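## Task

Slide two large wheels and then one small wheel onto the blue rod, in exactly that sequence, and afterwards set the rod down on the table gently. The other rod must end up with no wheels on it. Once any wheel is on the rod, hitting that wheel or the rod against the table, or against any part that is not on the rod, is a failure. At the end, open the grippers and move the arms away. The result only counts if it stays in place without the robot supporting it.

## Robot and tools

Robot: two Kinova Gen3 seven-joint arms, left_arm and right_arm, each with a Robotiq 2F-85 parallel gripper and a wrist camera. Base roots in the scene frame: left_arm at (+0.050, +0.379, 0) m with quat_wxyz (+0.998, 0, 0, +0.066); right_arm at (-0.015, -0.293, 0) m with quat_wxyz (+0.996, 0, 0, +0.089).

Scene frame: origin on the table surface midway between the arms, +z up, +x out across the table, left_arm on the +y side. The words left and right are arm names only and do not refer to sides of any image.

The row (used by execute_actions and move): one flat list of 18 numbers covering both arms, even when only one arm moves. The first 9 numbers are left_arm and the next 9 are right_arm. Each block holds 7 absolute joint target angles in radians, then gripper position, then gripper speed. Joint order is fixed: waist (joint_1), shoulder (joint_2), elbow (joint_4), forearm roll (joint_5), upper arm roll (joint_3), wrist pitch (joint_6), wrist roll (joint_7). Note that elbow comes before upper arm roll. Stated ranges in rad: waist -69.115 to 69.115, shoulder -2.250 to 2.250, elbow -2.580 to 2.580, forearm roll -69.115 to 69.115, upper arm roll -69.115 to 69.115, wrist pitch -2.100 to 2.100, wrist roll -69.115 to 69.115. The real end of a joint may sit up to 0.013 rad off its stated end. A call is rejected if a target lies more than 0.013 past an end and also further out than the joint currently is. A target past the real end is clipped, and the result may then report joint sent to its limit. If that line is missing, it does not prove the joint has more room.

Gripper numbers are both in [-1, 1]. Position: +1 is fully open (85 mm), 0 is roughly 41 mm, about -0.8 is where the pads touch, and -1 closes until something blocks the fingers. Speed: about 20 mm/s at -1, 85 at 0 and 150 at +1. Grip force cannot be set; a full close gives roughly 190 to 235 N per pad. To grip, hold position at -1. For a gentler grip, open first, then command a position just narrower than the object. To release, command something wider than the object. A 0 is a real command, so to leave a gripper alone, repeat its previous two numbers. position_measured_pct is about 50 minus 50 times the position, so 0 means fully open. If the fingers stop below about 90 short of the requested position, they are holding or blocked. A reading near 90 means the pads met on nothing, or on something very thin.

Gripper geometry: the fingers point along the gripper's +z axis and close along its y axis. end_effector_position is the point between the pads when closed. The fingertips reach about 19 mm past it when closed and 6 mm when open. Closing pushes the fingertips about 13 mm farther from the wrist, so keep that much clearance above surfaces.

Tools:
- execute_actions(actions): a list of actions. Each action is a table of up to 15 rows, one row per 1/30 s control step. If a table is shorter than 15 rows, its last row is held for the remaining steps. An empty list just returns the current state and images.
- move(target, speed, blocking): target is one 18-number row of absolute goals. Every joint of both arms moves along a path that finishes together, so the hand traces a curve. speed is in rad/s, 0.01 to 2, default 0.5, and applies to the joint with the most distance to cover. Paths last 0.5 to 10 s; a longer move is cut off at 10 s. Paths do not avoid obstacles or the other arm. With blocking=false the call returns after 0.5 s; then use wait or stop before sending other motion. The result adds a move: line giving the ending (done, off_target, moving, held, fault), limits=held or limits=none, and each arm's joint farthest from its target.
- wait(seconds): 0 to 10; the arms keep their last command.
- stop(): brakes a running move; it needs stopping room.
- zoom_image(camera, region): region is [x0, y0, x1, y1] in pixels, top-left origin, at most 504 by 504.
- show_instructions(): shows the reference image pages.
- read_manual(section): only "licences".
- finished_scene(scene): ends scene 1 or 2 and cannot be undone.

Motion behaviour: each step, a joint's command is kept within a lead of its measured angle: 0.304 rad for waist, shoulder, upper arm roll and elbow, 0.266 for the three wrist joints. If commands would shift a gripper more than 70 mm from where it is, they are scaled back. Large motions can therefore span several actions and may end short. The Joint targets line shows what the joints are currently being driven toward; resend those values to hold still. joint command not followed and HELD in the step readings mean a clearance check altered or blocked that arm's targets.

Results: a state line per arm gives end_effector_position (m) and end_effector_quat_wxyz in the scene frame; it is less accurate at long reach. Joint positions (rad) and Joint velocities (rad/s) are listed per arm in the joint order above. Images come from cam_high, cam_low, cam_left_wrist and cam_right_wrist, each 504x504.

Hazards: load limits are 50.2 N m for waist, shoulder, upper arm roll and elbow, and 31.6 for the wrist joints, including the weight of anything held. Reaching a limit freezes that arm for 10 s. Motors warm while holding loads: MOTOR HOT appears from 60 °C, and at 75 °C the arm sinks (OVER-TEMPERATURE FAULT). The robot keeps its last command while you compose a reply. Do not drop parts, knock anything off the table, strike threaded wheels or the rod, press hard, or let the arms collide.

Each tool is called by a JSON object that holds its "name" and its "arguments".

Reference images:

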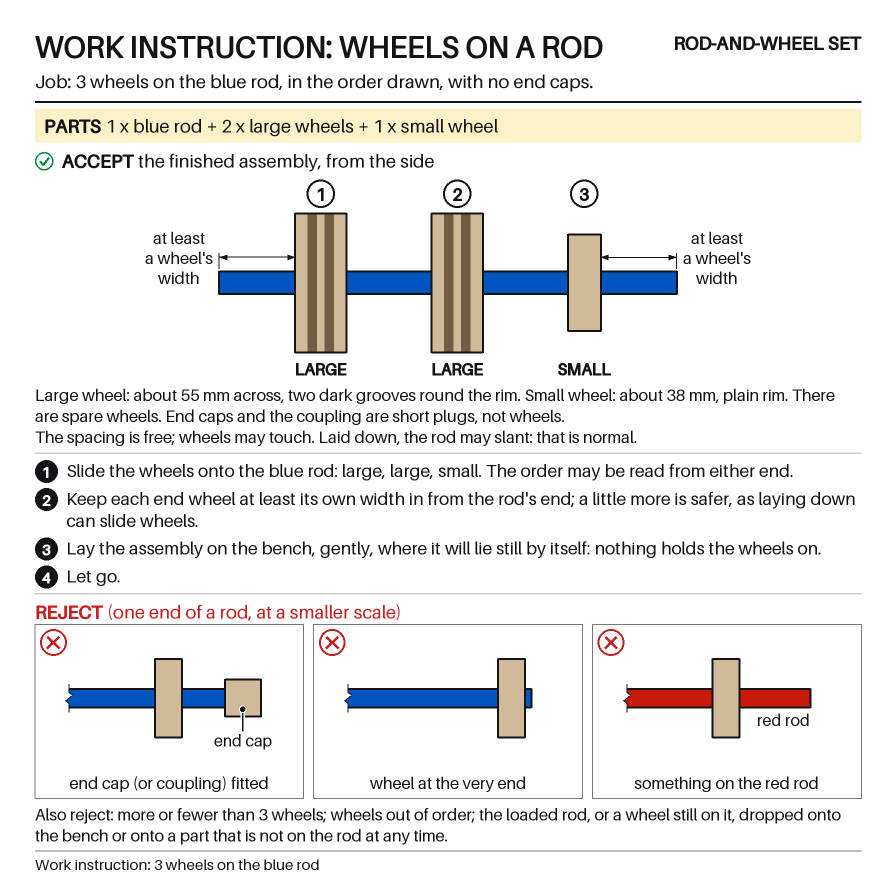

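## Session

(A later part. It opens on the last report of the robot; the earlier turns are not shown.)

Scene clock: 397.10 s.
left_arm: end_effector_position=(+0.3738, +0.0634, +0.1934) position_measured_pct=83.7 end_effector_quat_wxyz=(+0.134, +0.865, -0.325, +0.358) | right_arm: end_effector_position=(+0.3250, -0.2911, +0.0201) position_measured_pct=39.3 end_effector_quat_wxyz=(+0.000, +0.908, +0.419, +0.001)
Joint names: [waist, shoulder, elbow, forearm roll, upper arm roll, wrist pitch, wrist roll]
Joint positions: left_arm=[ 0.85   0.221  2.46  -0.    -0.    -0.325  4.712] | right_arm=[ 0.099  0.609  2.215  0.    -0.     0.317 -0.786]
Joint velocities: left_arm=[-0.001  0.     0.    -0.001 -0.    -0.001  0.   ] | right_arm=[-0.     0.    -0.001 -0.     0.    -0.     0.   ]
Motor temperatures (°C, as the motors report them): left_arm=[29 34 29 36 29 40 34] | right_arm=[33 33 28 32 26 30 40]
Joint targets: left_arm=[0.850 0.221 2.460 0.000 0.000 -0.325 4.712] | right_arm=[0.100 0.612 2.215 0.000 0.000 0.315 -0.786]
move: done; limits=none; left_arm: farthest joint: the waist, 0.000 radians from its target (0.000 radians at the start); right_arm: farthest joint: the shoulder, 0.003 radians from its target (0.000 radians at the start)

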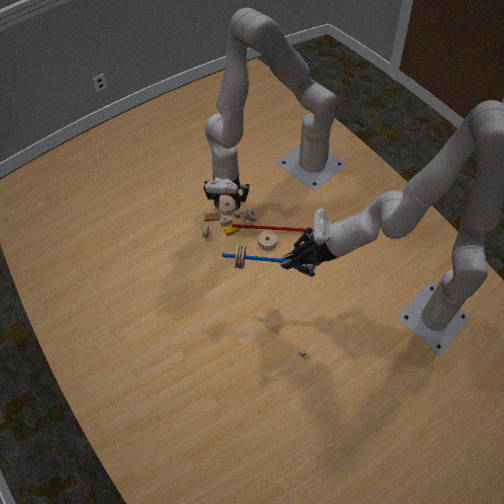

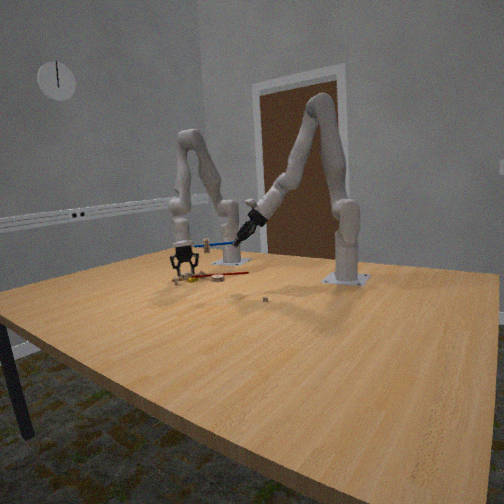

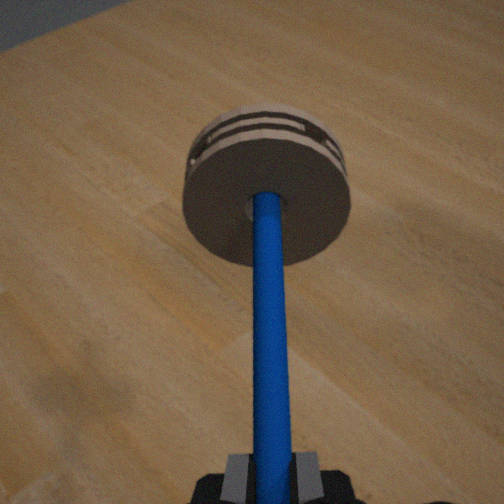

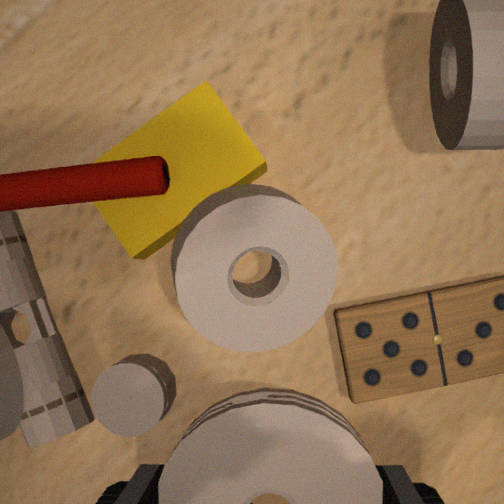

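{"name": "move", "arguments": {"target": [0.85,0.2211,2.4602,0,0,-0.3251,4.712,-1,0,0.0995,0.352,2.133,0,0,0.6566,-0.786,-1,0], "speed": 0.4}}

{"name": "move", "arguments": {"target": [0.85,0.2211,2.4602,0,0,-0.3251,4.712,-1,0,0.452,1.141,1.435,-0.858,0,1.964,-1.99,-1,0], "speed": 0.7}}

{"name": "move", "arguments": {"target": [1.179,0.2211,2.4602,0,0,-0.3251,4.712,-1,0,0.452,1.141,1.435,-0.858,0,1.964,-1.99,-1,0], "speed": 0.25}}

Scene clock: 403.03 s.
left_arm: end_effector_position=(+0.3738, +0.0634, +0.1934) position_measured_pct=83.7 end_effector_quat_wxyz=(+0.134, +0.865, -0.325, +0.358) | right_arm: end_effector_position=(+0.3228, -0.2913, +0.1194) position_measured_pct=39.3 end_effector_quat_wxyz=(-0.000, +0.908, +0.419, -0.000)
Joint names: [waist, shoulder, elbow, forearm roll, upper arm roll, wrist pitch, wrist roll]
Joint positions: left_arm=[ 0.85   0.221  2.46  -0.    -0.    -0.325  4.712] | right_arm=[ 0.1    0.352  2.133  0.     0.     0.657 -0.786]
Joint velocities: left_arm=[-0. -0.  0. -0.  0. -0.  0.] | right_arm=[ 0.    -0.003 -0.001  0.     0.     0.    -0.   ]
Motor temperatures (°C, as the motors report them): left_arm=[29 34 29 36 29 40 34] | right_arm=[33 33 28 32 26 30 40]
Joint targets: left_arm=[0.850 0.221 2.460 0.000 0.000 -0.325 4.712] | right_arm=[0.100 0.352 2.133 0.000 0.000 0.657 -0.786]
move: done; limits=none; left_arm: farthest joint: the waist, 0.000 radians from its target (0.000 radians at the start); right_arm: farthest joint: the waist, 0.000 radians from its target (0.000 radians at the start)

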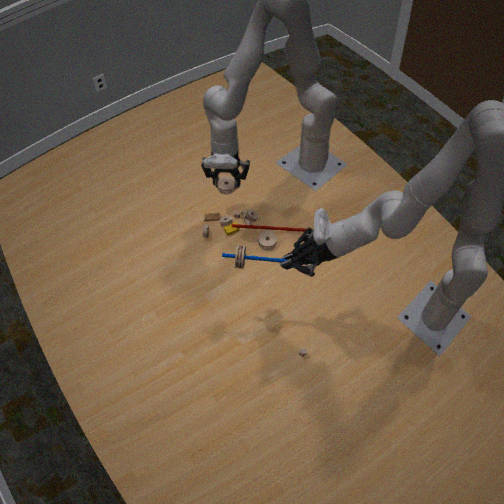

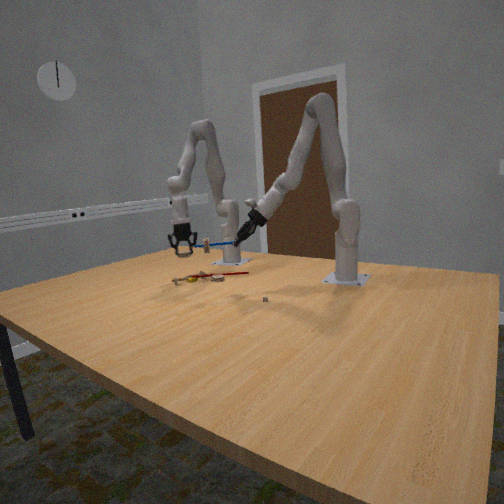

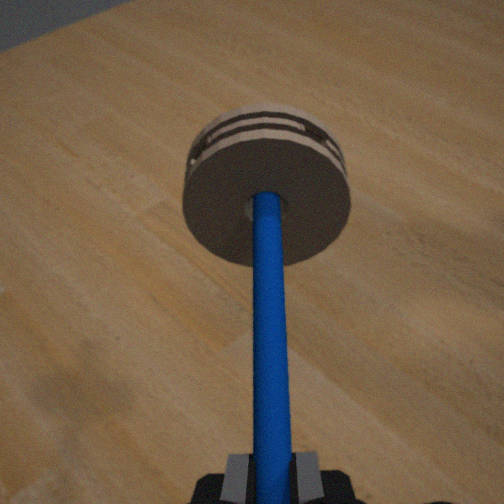

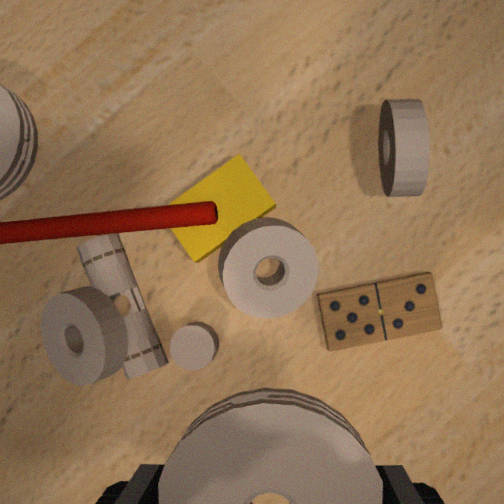

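Scene clock: 405.50 s.
left_arm: end_effector_position=(+0.3738, +0.0634, +0.1934) position_measured_pct=83.7 end_effector_quat_wxyz=(+0.134, +0.865, -0.325, +0.358) | right_arm: end_effector_position=(+0.3529, -0.1960, +0.1946) position_measured_pct=39.3 end_effector_quat_wxyz=(-0.353, +0.612, -0.354, -0.613)
Joint names: [waist, shoulder, elbow, forearm roll, upper arm roll, wrist pitch, wrist roll]
Joint positions: left_arm=[ 0.85   0.221  2.46  -0.    -0.    -0.325  4.712] | right_arm=[ 0.452  1.141  1.435 -0.858  0.     1.964 -1.99 ]
Joint velocities: left_arm=[ 0.001 -0.001  0.001 -0.001 -0.    -0.001  0.   ] | right_arm=[ 0.001  0.003 -0.001 -0.    -0.     0.     0.   ]
Motor temperatures (°C, as the motors report them): left_arm=[29 34 29 36 29 40 34] | right_arm=[33 33 28 32 26 30 40]
Joint targets: left_arm=[0.850 0.221 2.460 0.000 0.000 -0.325 4.712] | right_arm=[0.452 1.141 1.435 -0.858 0.000 1.964 -1.990]
move: done; limits=none; left_arm: farthest joint: the waist, 0.000 radians from its target (0.000 radians at the start); right_arm: farthest joint: the waist, 0.000 radians from its target (0.352 radians at the start)

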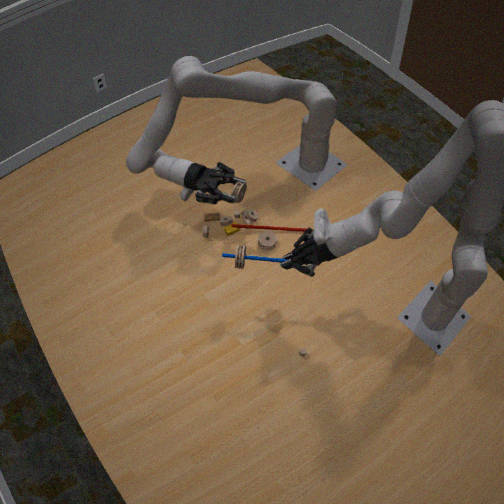

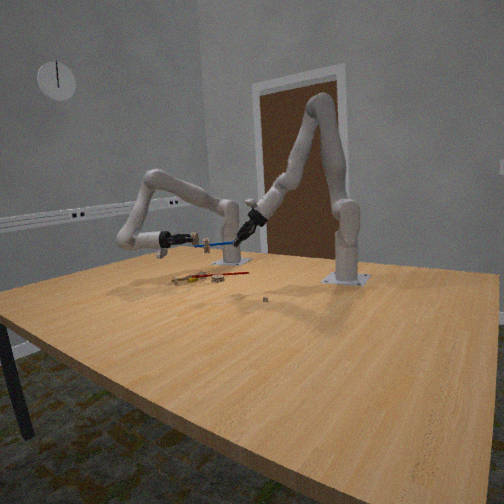

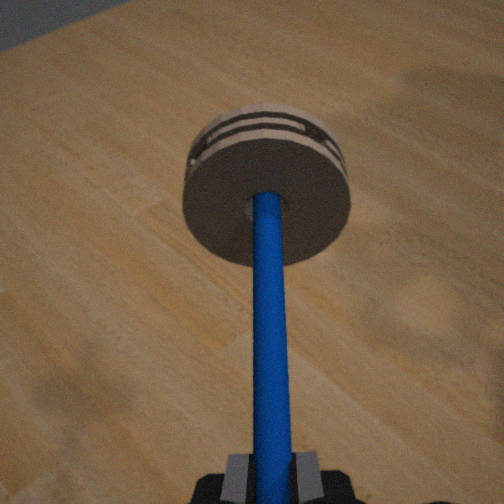

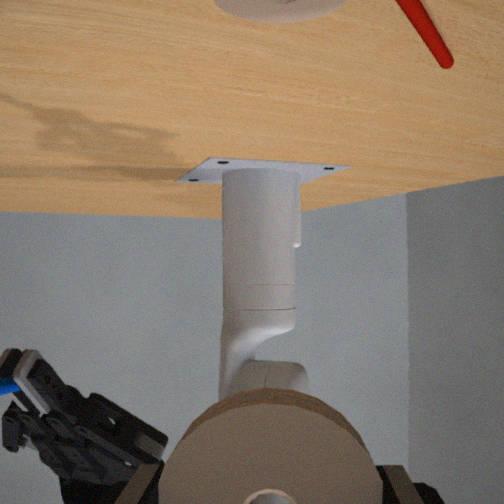

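Scene clock: 407.27 s.
left_arm: end_effector_position=(+0.2545, -0.0243, +0.1934) position_measured_pct=83.7 end_effector_quat_wxyz=(+0.191, +0.800, -0.462, +0.331) | right_arm: end_effector_position=(+0.3529, -0.1961, +0.1945) position_measured_pct=39.3 end_effector_quat_wxyz=(-0.353, +0.612, -0.354, -0.613)
Joint names: [waist, shoulder, elbow, forearm roll, upper arm roll, wrist pitch, wrist roll]
Joint positions: left_arm=[ 1.179  0.221  2.46  -0.     0.    -0.325  4.712] | right_arm=[ 0.452  1.141  1.435 -0.858 -0.     1.964 -1.99 ]
Joint velocities: left_arm=[ 0.002  0.001  0.    -0.    -0.     0.001  0.   ] | right_arm=[-0.     0.     0.002  0.     0.     0.     0.   ]
Motor temperatures (°C, as the motors report them): left_arm=[29 34 29 36 29 40 34] | right_arm=[33 33 28 32 26 30 40]
Joint targets: left_arm=[1.179 0.221 2.460 0.000 0.000 -0.325 4.712] | right_arm=[0.452 1.141 1.435 -0.858 0.000 1.964 -1.990]
move: done; limits=none; left_arm: farthest joint: the waist, 0.000 radians from its target (0.329 radians at the start); right_arm: farthest joint: the waist, 0.000 radians from its target (0.000 radians at the start)

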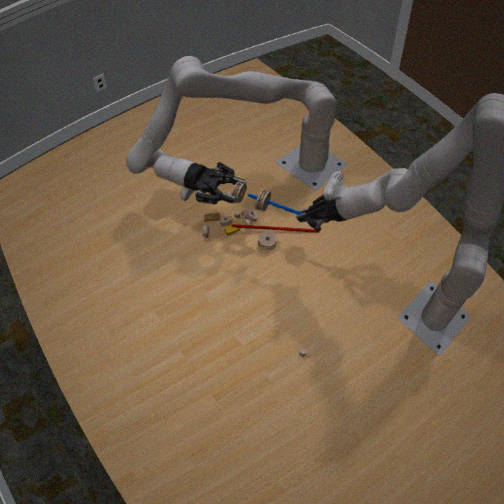

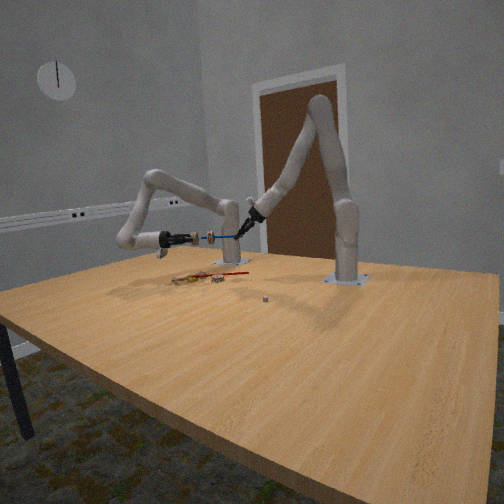

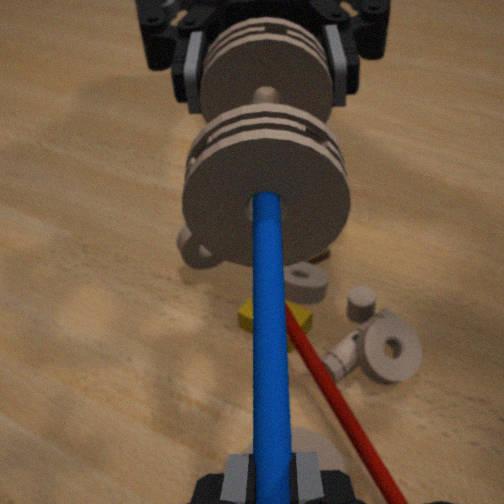

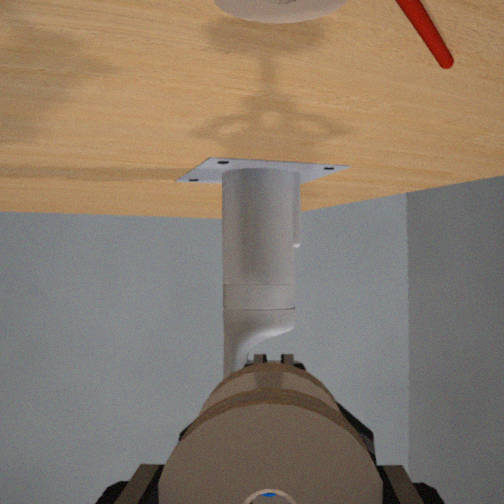

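{"name": "zoom_image", "arguments": {"camera": "cam_right_wrist", "region": [200,424,340,504]}}

{"name": "zoom_image", "arguments": {"camera": "cam_left_wrist", "region": [170,0,370,200]}}

Region (200, 424, 340, 504) of cam_right_wrist's 504x504 image, scaled by 3.600; it fills the top 288 rows of this view, and the rest is white.

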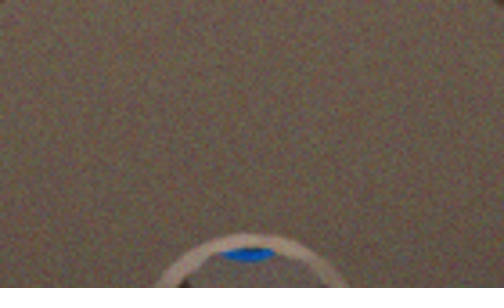

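Region (170, 0, 370, 200) of cam_left_wrist's 504x504 image, scaled by 2.520.

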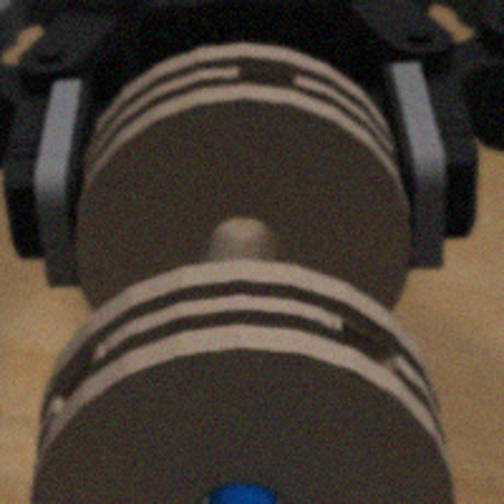

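{"name": "move", "arguments": {"target": [1.179,0.2494,2.416,0,0,-0.3092,4.712,-1,0,0.452,1.141,1.435,-0.858,0,1.964,-1.99,-1,0], "speed": 0.04}}

{"name": "move", "arguments": {"target": [1.179,0.2628,2.3935,0,0,-0.3001,4.712,-1,0,0.452,1.141,1.435,-0.858,0,1.964,-1.99,-1,0], "speed": 0.015}}

Scene clock: 424.73 s.
left_arm: end_effector_position=(+0.2624, -0.0383, +0.1929) position_measured_pct=83.7 end_effector_quat_wxyz=(+0.191, +0.800, -0.462, +0.331) | right_arm: end_effector_position=(+0.3529, -0.1961, +0.1945) position_measured_pct=39.3 end_effector_quat_wxyz=(-0.353, +0.612, -0.354, -0.613)
Joint names: [waist, shoulder, elbow, forearm roll, upper arm roll, wrist pitch, wrist roll]
Joint positions: left_arm=[ 1.179  0.249  2.416 -0.    -0.    -0.309  4.712] | right_arm=[ 0.452  1.141  1.435 -0.858 -0.     1.964 -1.99 ]
Joint velocities: left_arm=[ 0.     0.001 -0.001 -0.     0.    -0.     0.   ] | right_arm=[ 0.    -0.    -0.001 -0.    -0.     0.     0.   ]
Motor temperatures (°C, as the motors report them): left_arm=[29 34 29 36 29 40 34] | right_arm=[33 33 28 32 26 30 40]
Joint targets: left_arm=[1.179 0.249 2.416 0.000 0.000 -0.309 4.712] | right_arm=[0.452 1.141 1.435 -0.858 0.000 1.964 -1.990]
move: done; limits=none; left_arm: farthest joint: the waist, 0.000 radians from its target (0.000 radians at the start); right_arm: farthest joint: the waist, 0.000 radians from its target (0.000 radians at the start)

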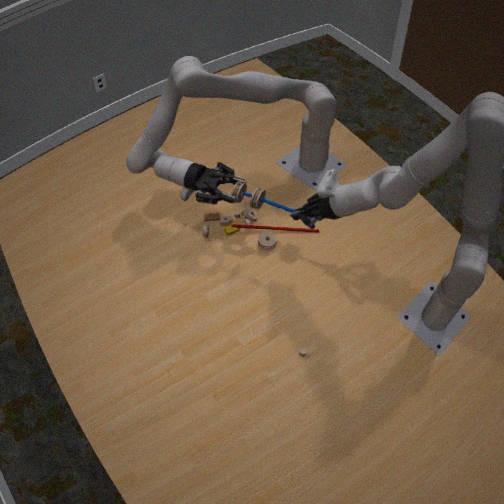

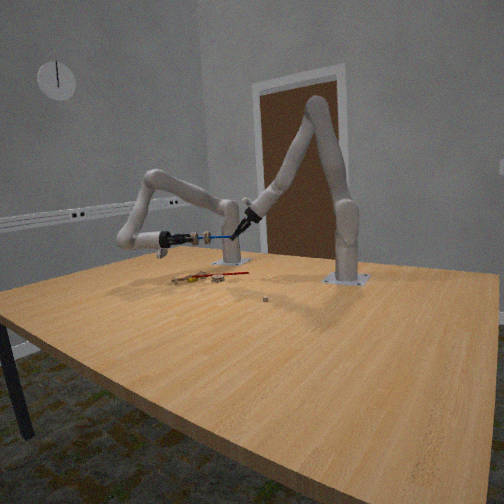

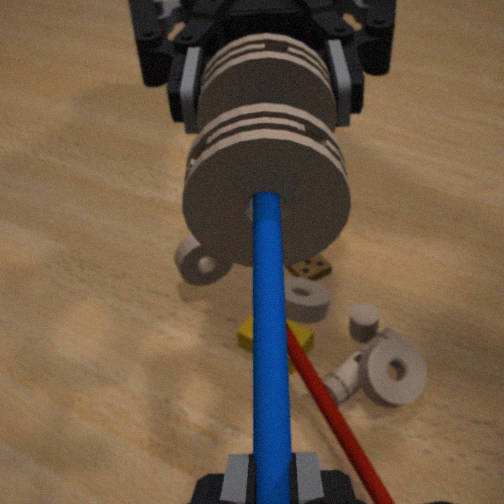

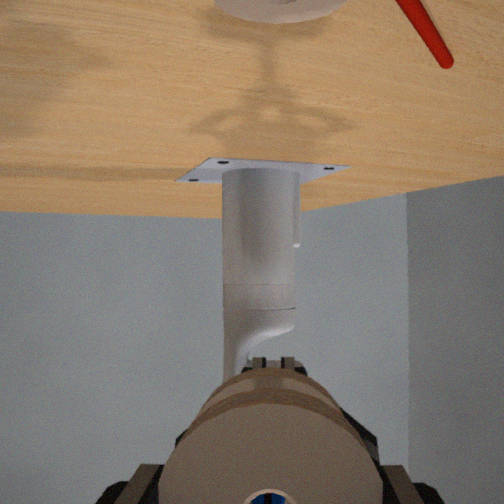

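Scene clock: 426.47 s.
left_arm: end_effector_position=(+0.2657, -0.0446, +0.1917) position_measured_pct=83.7 end_effector_quat_wxyz=(+0.190, +0.801, -0.462, +0.330) | right_arm: end_effector_position=(+0.3530, -0.1961, +0.1948) position_measured_pct=39.3 end_effector_quat_wxyz=(-0.353, +0.612, -0.354, -0.613)
Joint names: [waist, shoulder, elbow, forearm roll, upper arm roll, wrist pitch, wrist roll]
Joint positions: left_arm=[ 1.179  0.264  2.395 -0.     0.    -0.299  4.712] | right_arm=[ 0.452  1.141  1.435 -0.858 -0.     1.964 -1.99 ]
Joint velocities: left_arm=[-0.001  0.001 -0.001 -0.001  0.     0.001 -0.001] | right_arm=[-0.    -0.    -0.002 -0.     0.    -0.     0.   ]
Motor temperatures (°C, as the motors report them): left_arm=[29 34 29 36 29 40 34] | right_arm=[33 34 28 32 26 30 40]
Joint targets: left_arm=[1.179 0.263 2.393 0.000 0.000 -0.300 4.712] | right_arm=[0.452 1.141 1.435 -0.858 0.000 1.964 -1.990]
move: done; limits=none; left_arm: farthest joint: the shoulder, 0.001 radians from its target (0.013 radians at the start); right_arm: farthest joint: the waist, 0.000 radians from its target (0.000 radians at the start)

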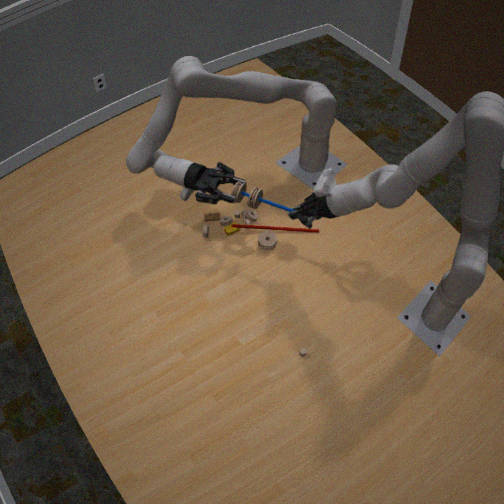

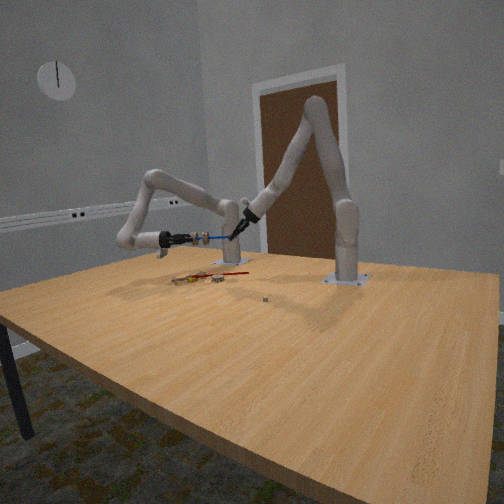

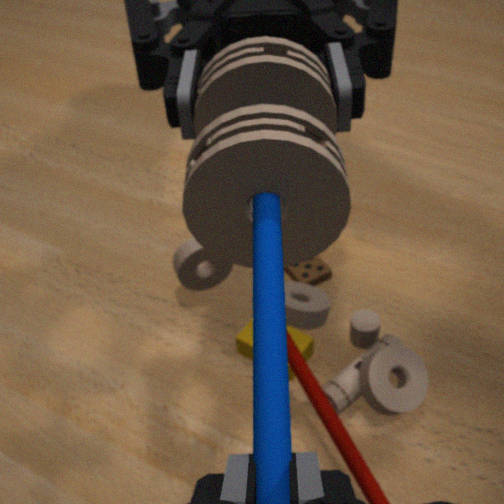

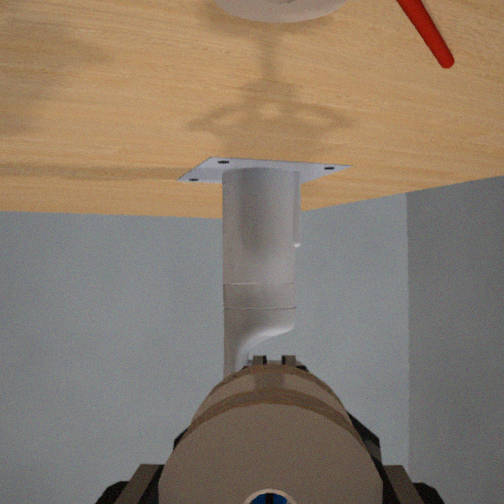

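{"name": "zoom_image", "arguments": {"camera": "cam_right_wrist", "region": [200,424,340,504]}}

Region (200, 424, 340, 504) of cam_right_wrist's 504x504 image, scaled by 3.600; it fills the top 288 rows of this view, and the rest is white.

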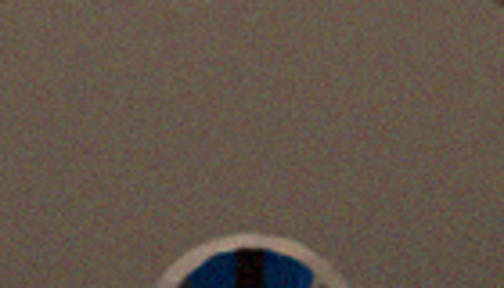

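{"name": "move", "arguments": {"target": [1.179,0.2855,2.3536,0,0,-0.2829,4.712,-1,0,0.452,1.141,1.435,-0.858,0,1.964,-1.99,-1,0], "speed": 0.015}}

{"name": "zoom_image", "arguments": {"camera": "cam_right_wrist", "region": [200,424,340,504]}}

Scene clock: 432.97 s.
left_arm: end_effector_position=(+0.2727, -0.0567, +0.1916) position_measured_pct=83.7 end_effector_quat_wxyz=(+0.190, +0.801, -0.462, +0.330) | right_arm: end_effector_position=(+0.3531, -0.1961, +0.1948) position_measured_pct=39.3 end_effector_quat_wxyz=(-0.353, +0.612, -0.354, -0.613)
Joint names: [waist, shoulder, elbow, forearm roll, upper arm roll, wrist pitch, wrist roll]
Joint positions: left_arm=[ 1.179  0.287  2.355 -0.     0.    -0.282  4.712] | right_arm=[ 0.452  1.141  1.435 -0.858 -0.     1.964 -1.99 ]
Joint velocities: left_arm=[-0.001  0.    -0.001 -0.001  0.     0.     0.   ] | right_arm=[ 0.     0.    -0.002 -0.001  0.    -0.     0.   ]
Motor temperatures (°C, as the motors report them): left_arm=[29 34 29 36 29 40 34] | right_arm=[33 34 28 32 26 30 40]
Joint targets: left_arm=[1.179 0.285 2.354 0.000 0.000 -0.283 4.712] | right_arm=[0.452 1.141 1.435 -0.858 0.000 1.964 -1.990]
move: done; limits=none; left_arm: farthest joint: the shoulder, 0.001 radians from its target (0.022 radians at the start); right_arm: farthest joint: the waist, 0.000 radians from its target (0.000 radians at the start)

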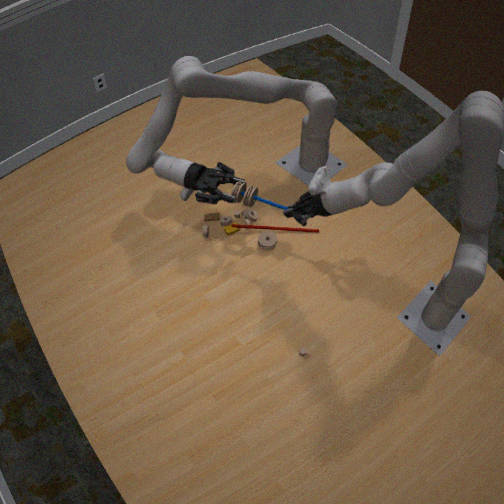

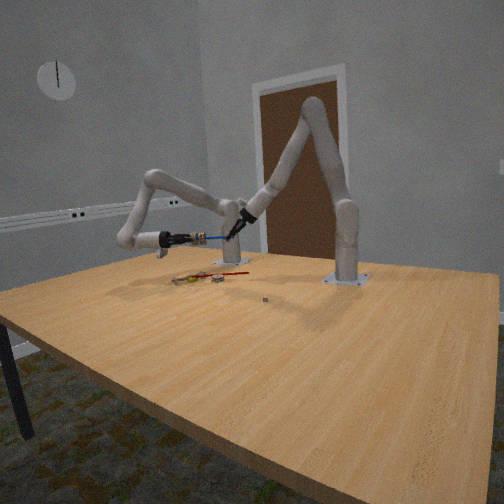

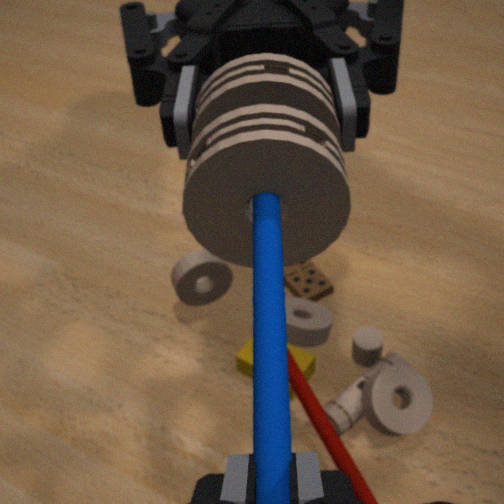

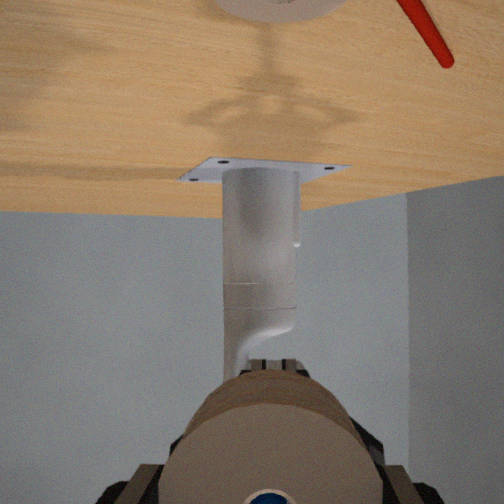

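Region (200, 424, 340, 504) of cam_right_wrist's 504x504 image, scaled by 3.600; it fills the top 288 rows of this view, and the rest is white.

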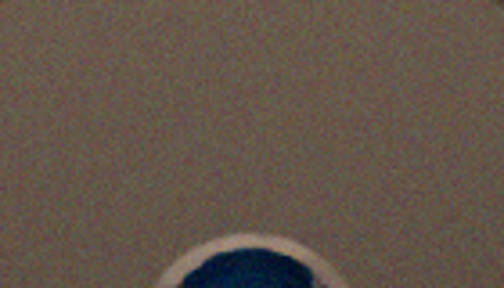

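{"name": "move", "arguments": {"target": [1.179,0.3177,2.3029,0,0,-0.2644,4.712,-1,0,0.452,1.141,1.435,-0.858,0,1.964,-1.99,-1,0], "speed": 0.03}}

{"name": "move", "arguments": {"target": [1.179,0.3472,2.2468,0,0,-0.2378,4.712,-1,0,0.452,1.141,1.435,-0.858,0,1.964,-1.99,-1,0], "speed": 0.03}}

Scene clock: 441.97 s.
left_arm: end_effector_position=(+0.2819, -0.0725, +0.1909) position_measured_pct=83.7 end_effector_quat_wxyz=(+0.191, +0.800, -0.462, +0.330) | right_arm: end_effector_position=(+0.3530, -0.1961, +0.1946) position_measured_pct=39.3 end_effector_quat_wxyz=(-0.353, +0.612, -0.354, -0.613)
Joint names: [waist, shoulder, elbow, forearm roll, upper arm roll, wrist pitch, wrist roll]
Joint positions: left_arm=[ 1.179  0.318  2.304 -0.     0.    -0.264  4.712] | right_arm=[ 0.452  1.141  1.435 -0.858 -0.     1.964 -1.99 ]
Joint velocities: left_arm=[ 0.     0.001 -0.001 -0.001 -0.     0.001 -0.   ] | right_arm=[-0.    -0.    -0.001 -0.     0.    -0.    -0.   ]
Motor temperatures (°C, as the motors report them): left_arm=[29 34 29 36 29 40 34] | right_arm=[33 34 28 32 26 30 40]
Joint targets: left_arm=[1.179 0.318 2.303 0.000 0.000 -0.264 4.712] | right_arm=[0.452 1.141 1.435 -0.858 0.000 1.964 -1.990]
move: done; limits=none; left_arm: farthest joint: the shoulder, 0.001 radians from its target (0.031 radians at the start); right_arm: farthest joint: the waist, 0.000 radians from its target (0.000 radians at the start)

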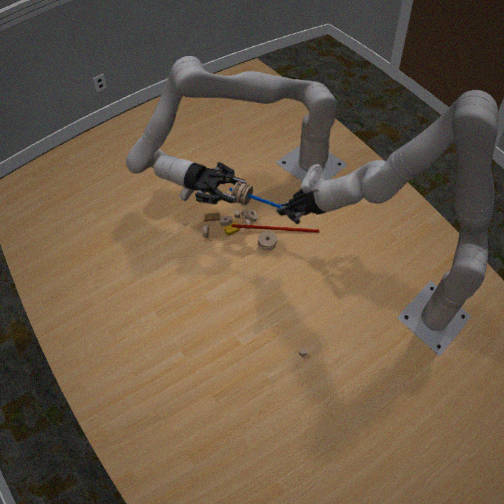

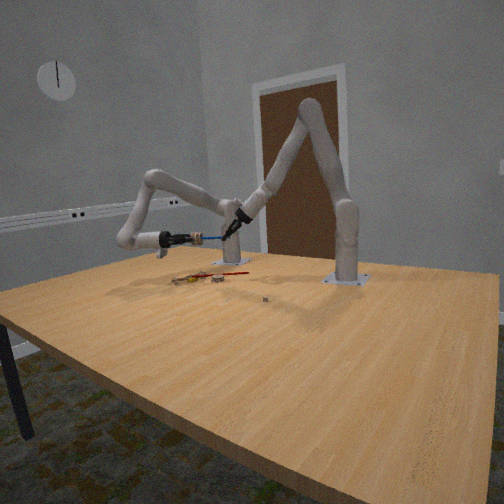

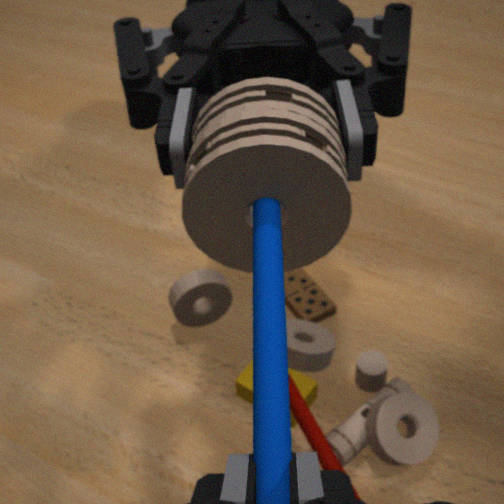

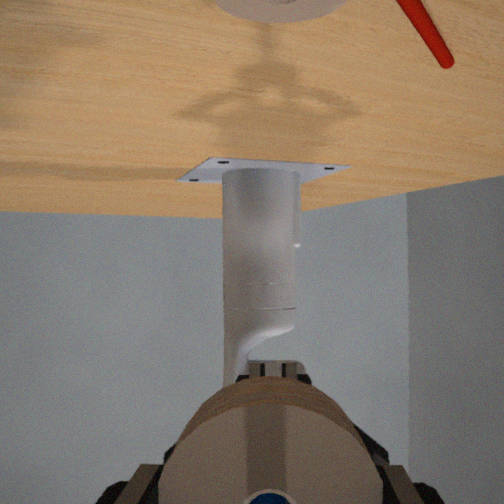

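Scene clock: 444.10 s.
left_arm: end_effector_position=(+0.2913, -0.0888, +0.1909) position_measured_pct=83.7 end_effector_quat_wxyz=(+0.191, +0.800, -0.462, +0.330) | right_arm: end_effector_position=(+0.3531, -0.1961, +0.1947) position_measured_pct=39.3 end_effector_quat_wxyz=(-0.353, +0.612, -0.354, -0.612)
Joint names: [waist, shoulder, elbow, forearm roll, upper arm roll, wrist pitch, wrist roll]
Joint positions: left_arm=[ 1.179  0.348  2.248 -0.     0.    -0.237  4.712] | right_arm=[ 0.452  1.141  1.435 -0.858 -0.     1.964 -1.99 ]
Joint velocities: left_arm=[ 0.001  0.002 -0.001 -0.001 -0.     0.     0.   ] | right_arm=[-0. -0.  0. -0.  0. -0. -0.]
Motor temperatures (°C, as the motors report them): left_arm=[29 34 29 36 29 40 34] | right_arm=[33 34 28 32 26 30 40]
Joint targets: left_arm=[1.179 0.347 2.247 0.000 0.000 -0.238 4.712] | right_arm=[0.452 1.141 1.435 -0.858 0.000 1.964 -1.990]
move: done; limits=none; left_arm: farthest joint: the shoulder, 0.001 radians from its target (0.029 radians at the start); right_arm: farthest joint: the waist, 0.000 radians from its target (0.000 radians at the start)

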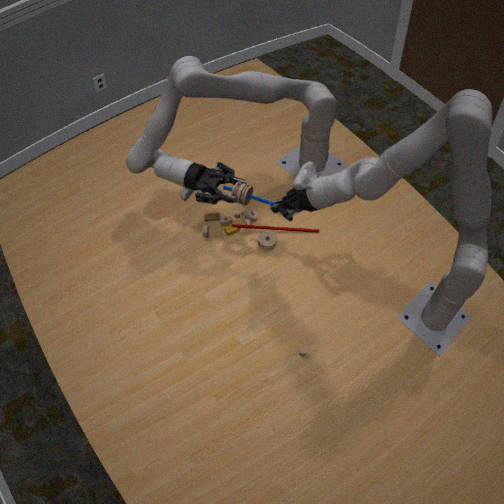

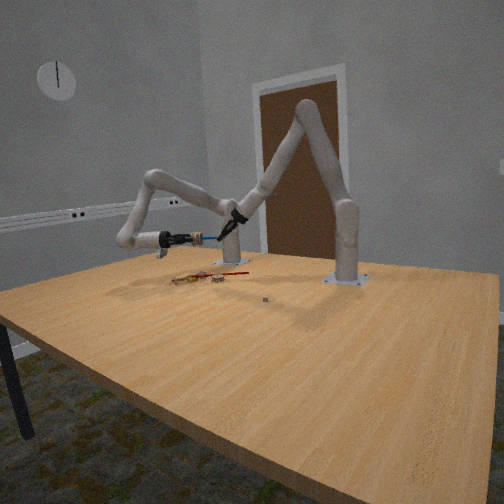

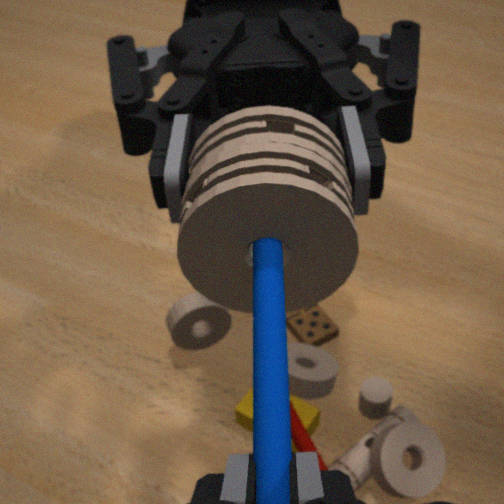

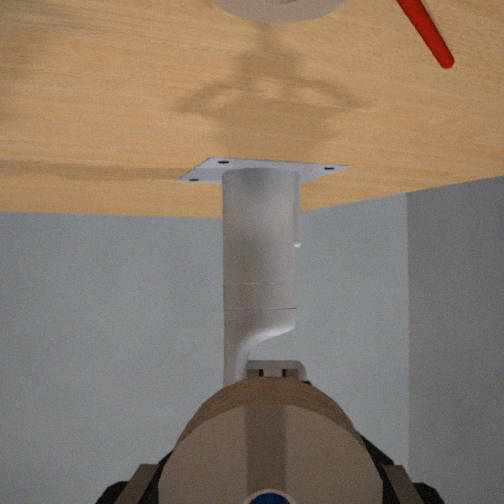

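{"name": "move", "arguments": {"target": [1.179,0.362,2.2162,0,0,-0.222,4.712,-1,0,0.452,1.141,1.435,-0.858,0,1.964,-1.99,-1,0], "speed": 0.03}}

{"name": "move", "arguments": {"target": [1.179,0.362,2.2162,0,0,-0.222,4.712,-1,0,0.452,1.141,1.435,-0.858,0,1.964,-1.99,1,0], "speed": 0.03}}

Scene clock: 449.37 s.
left_arm: end_effector_position=(+0.2962, -0.0974, +0.1911) position_measured_pct=83.7 end_effector_quat_wxyz=(+0.190, +0.801, -0.462, +0.330) | right_arm: end_effector_position=(+0.3531, -0.1961, +0.1948) position_measured_pct=39.3 end_effector_quat_wxyz=(-0.353, +0.612, -0.354, -0.612)
Joint names: [waist, shoulder, elbow, forearm roll, upper arm roll, wrist pitch, wrist roll]
Joint positions: left_arm=[ 1.179  0.363  2.217 -0.     0.    -0.221  4.712] | right_arm=[ 0.452  1.141  1.435 -0.858 -0.     1.964 -1.99 ]
Joint velocities: left_arm=[-0.001  0.    -0.002 -0.     0.     0.001 -0.   ] | right_arm=[-0.     0.     0.002 -0.     0.    -0.    -0.   ]
Motor temperatures (°C, as the motors report them): left_arm=[29 34 29 36 29 40 34] | right_arm=[33 34 28 32 26 30 40]
Joint targets: left_arm=[1.179 0.362 2.216 0.000 0.000 -0.222 4.712] | right_arm=[0.452 1.141 1.435 -0.858 0.000 1.964 -1.990]
move: done; limits=none; left_arm: farthest joint: the shoulder, 0.001 radians from its target (0.014 radians at the start); right_arm: farthest joint: the waist, 0.000 radians from its target (0.000 radians at the start)

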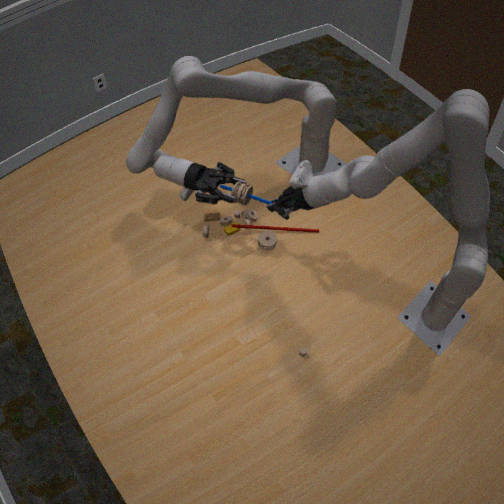

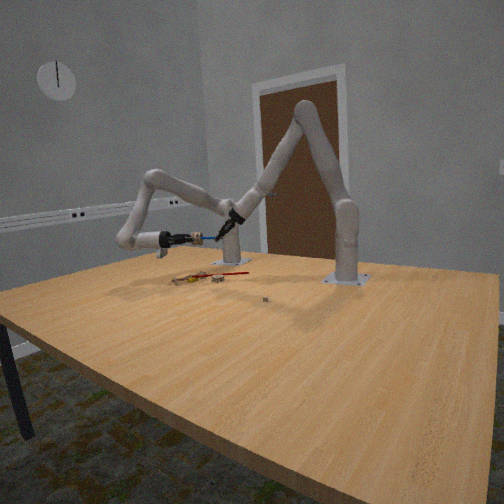

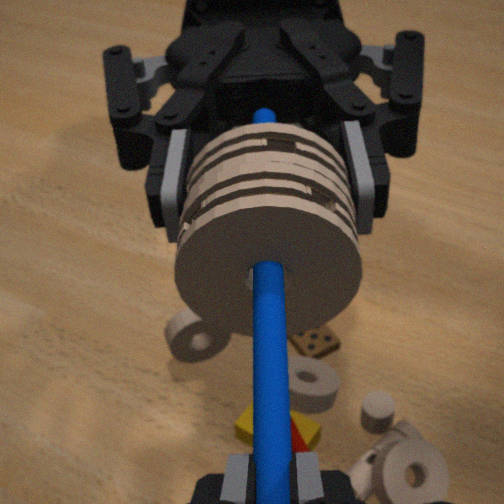

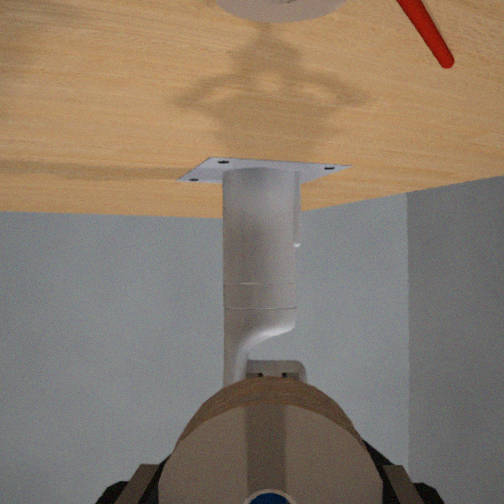

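Scene clock: 450.17 s.
left_arm: end_effector_position=(+0.2969, -0.0978, +0.1919) position_measured_pct=83.7 end_effector_quat_wxyz=(+0.191, +0.800, -0.462, +0.331) | right_arm: end_effector_position=(+0.3529, -0.1961, +0.1945) position_measured_pct=0.0 end_effector_quat_wxyz=(-0.353, +0.612, -0.354, -0.613)
Joint names: [waist, shoulder, elbow, forearm roll, upper arm roll, wrist pitch, wrist roll]
Joint positions: left_arm=[ 1.179  0.362  2.217 -0.    -0.    -0.222  4.712] | right_arm=[ 0.452  1.141  1.435 -0.858 -0.     1.964 -1.99 ]
Joint velocities: left_arm=[ 0.    -0.     0.     0.001 -0.     0.     0.   ] | right_arm=[ 0.     0.    -0.002 -0.001  0.    -0.    -0.   ]
Motor temperatures (°C, as the motors report them): left_arm=[29 34 29 36 29 40 34] | right_arm=[33 34 28 32 26 30 40]
Joint targets: left_arm=[1.179 0.362 2.216 0.000 0.000 -0.222 4.712] | right_arm=[0.452 1.141 1.435 -0.858 0.000 1.964 -1.990]
move: done; limits=none; left_arm: farthest joint: the waist, 0.000 radians from its target (0.000 radians at the start); right_arm: farthest joint: the waist, 0.000 radians from its target (0.000 radians at the start)

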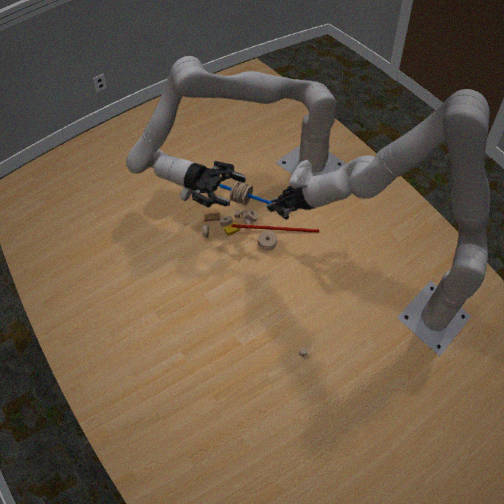

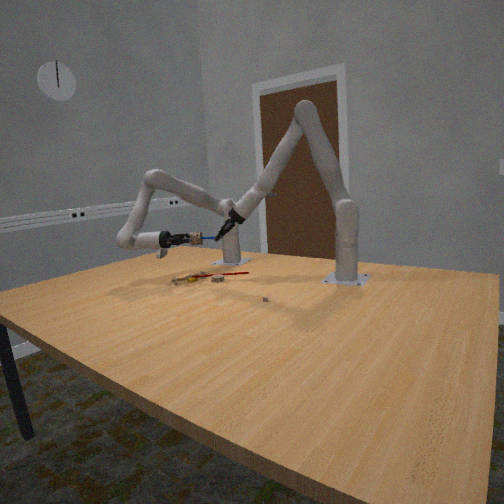

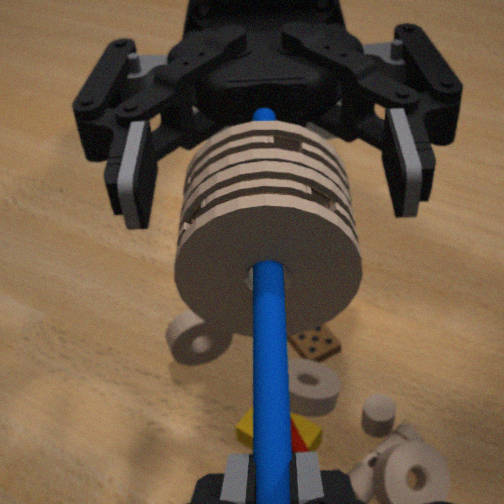

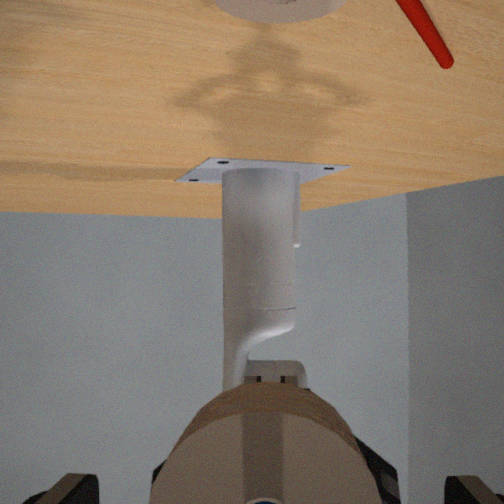

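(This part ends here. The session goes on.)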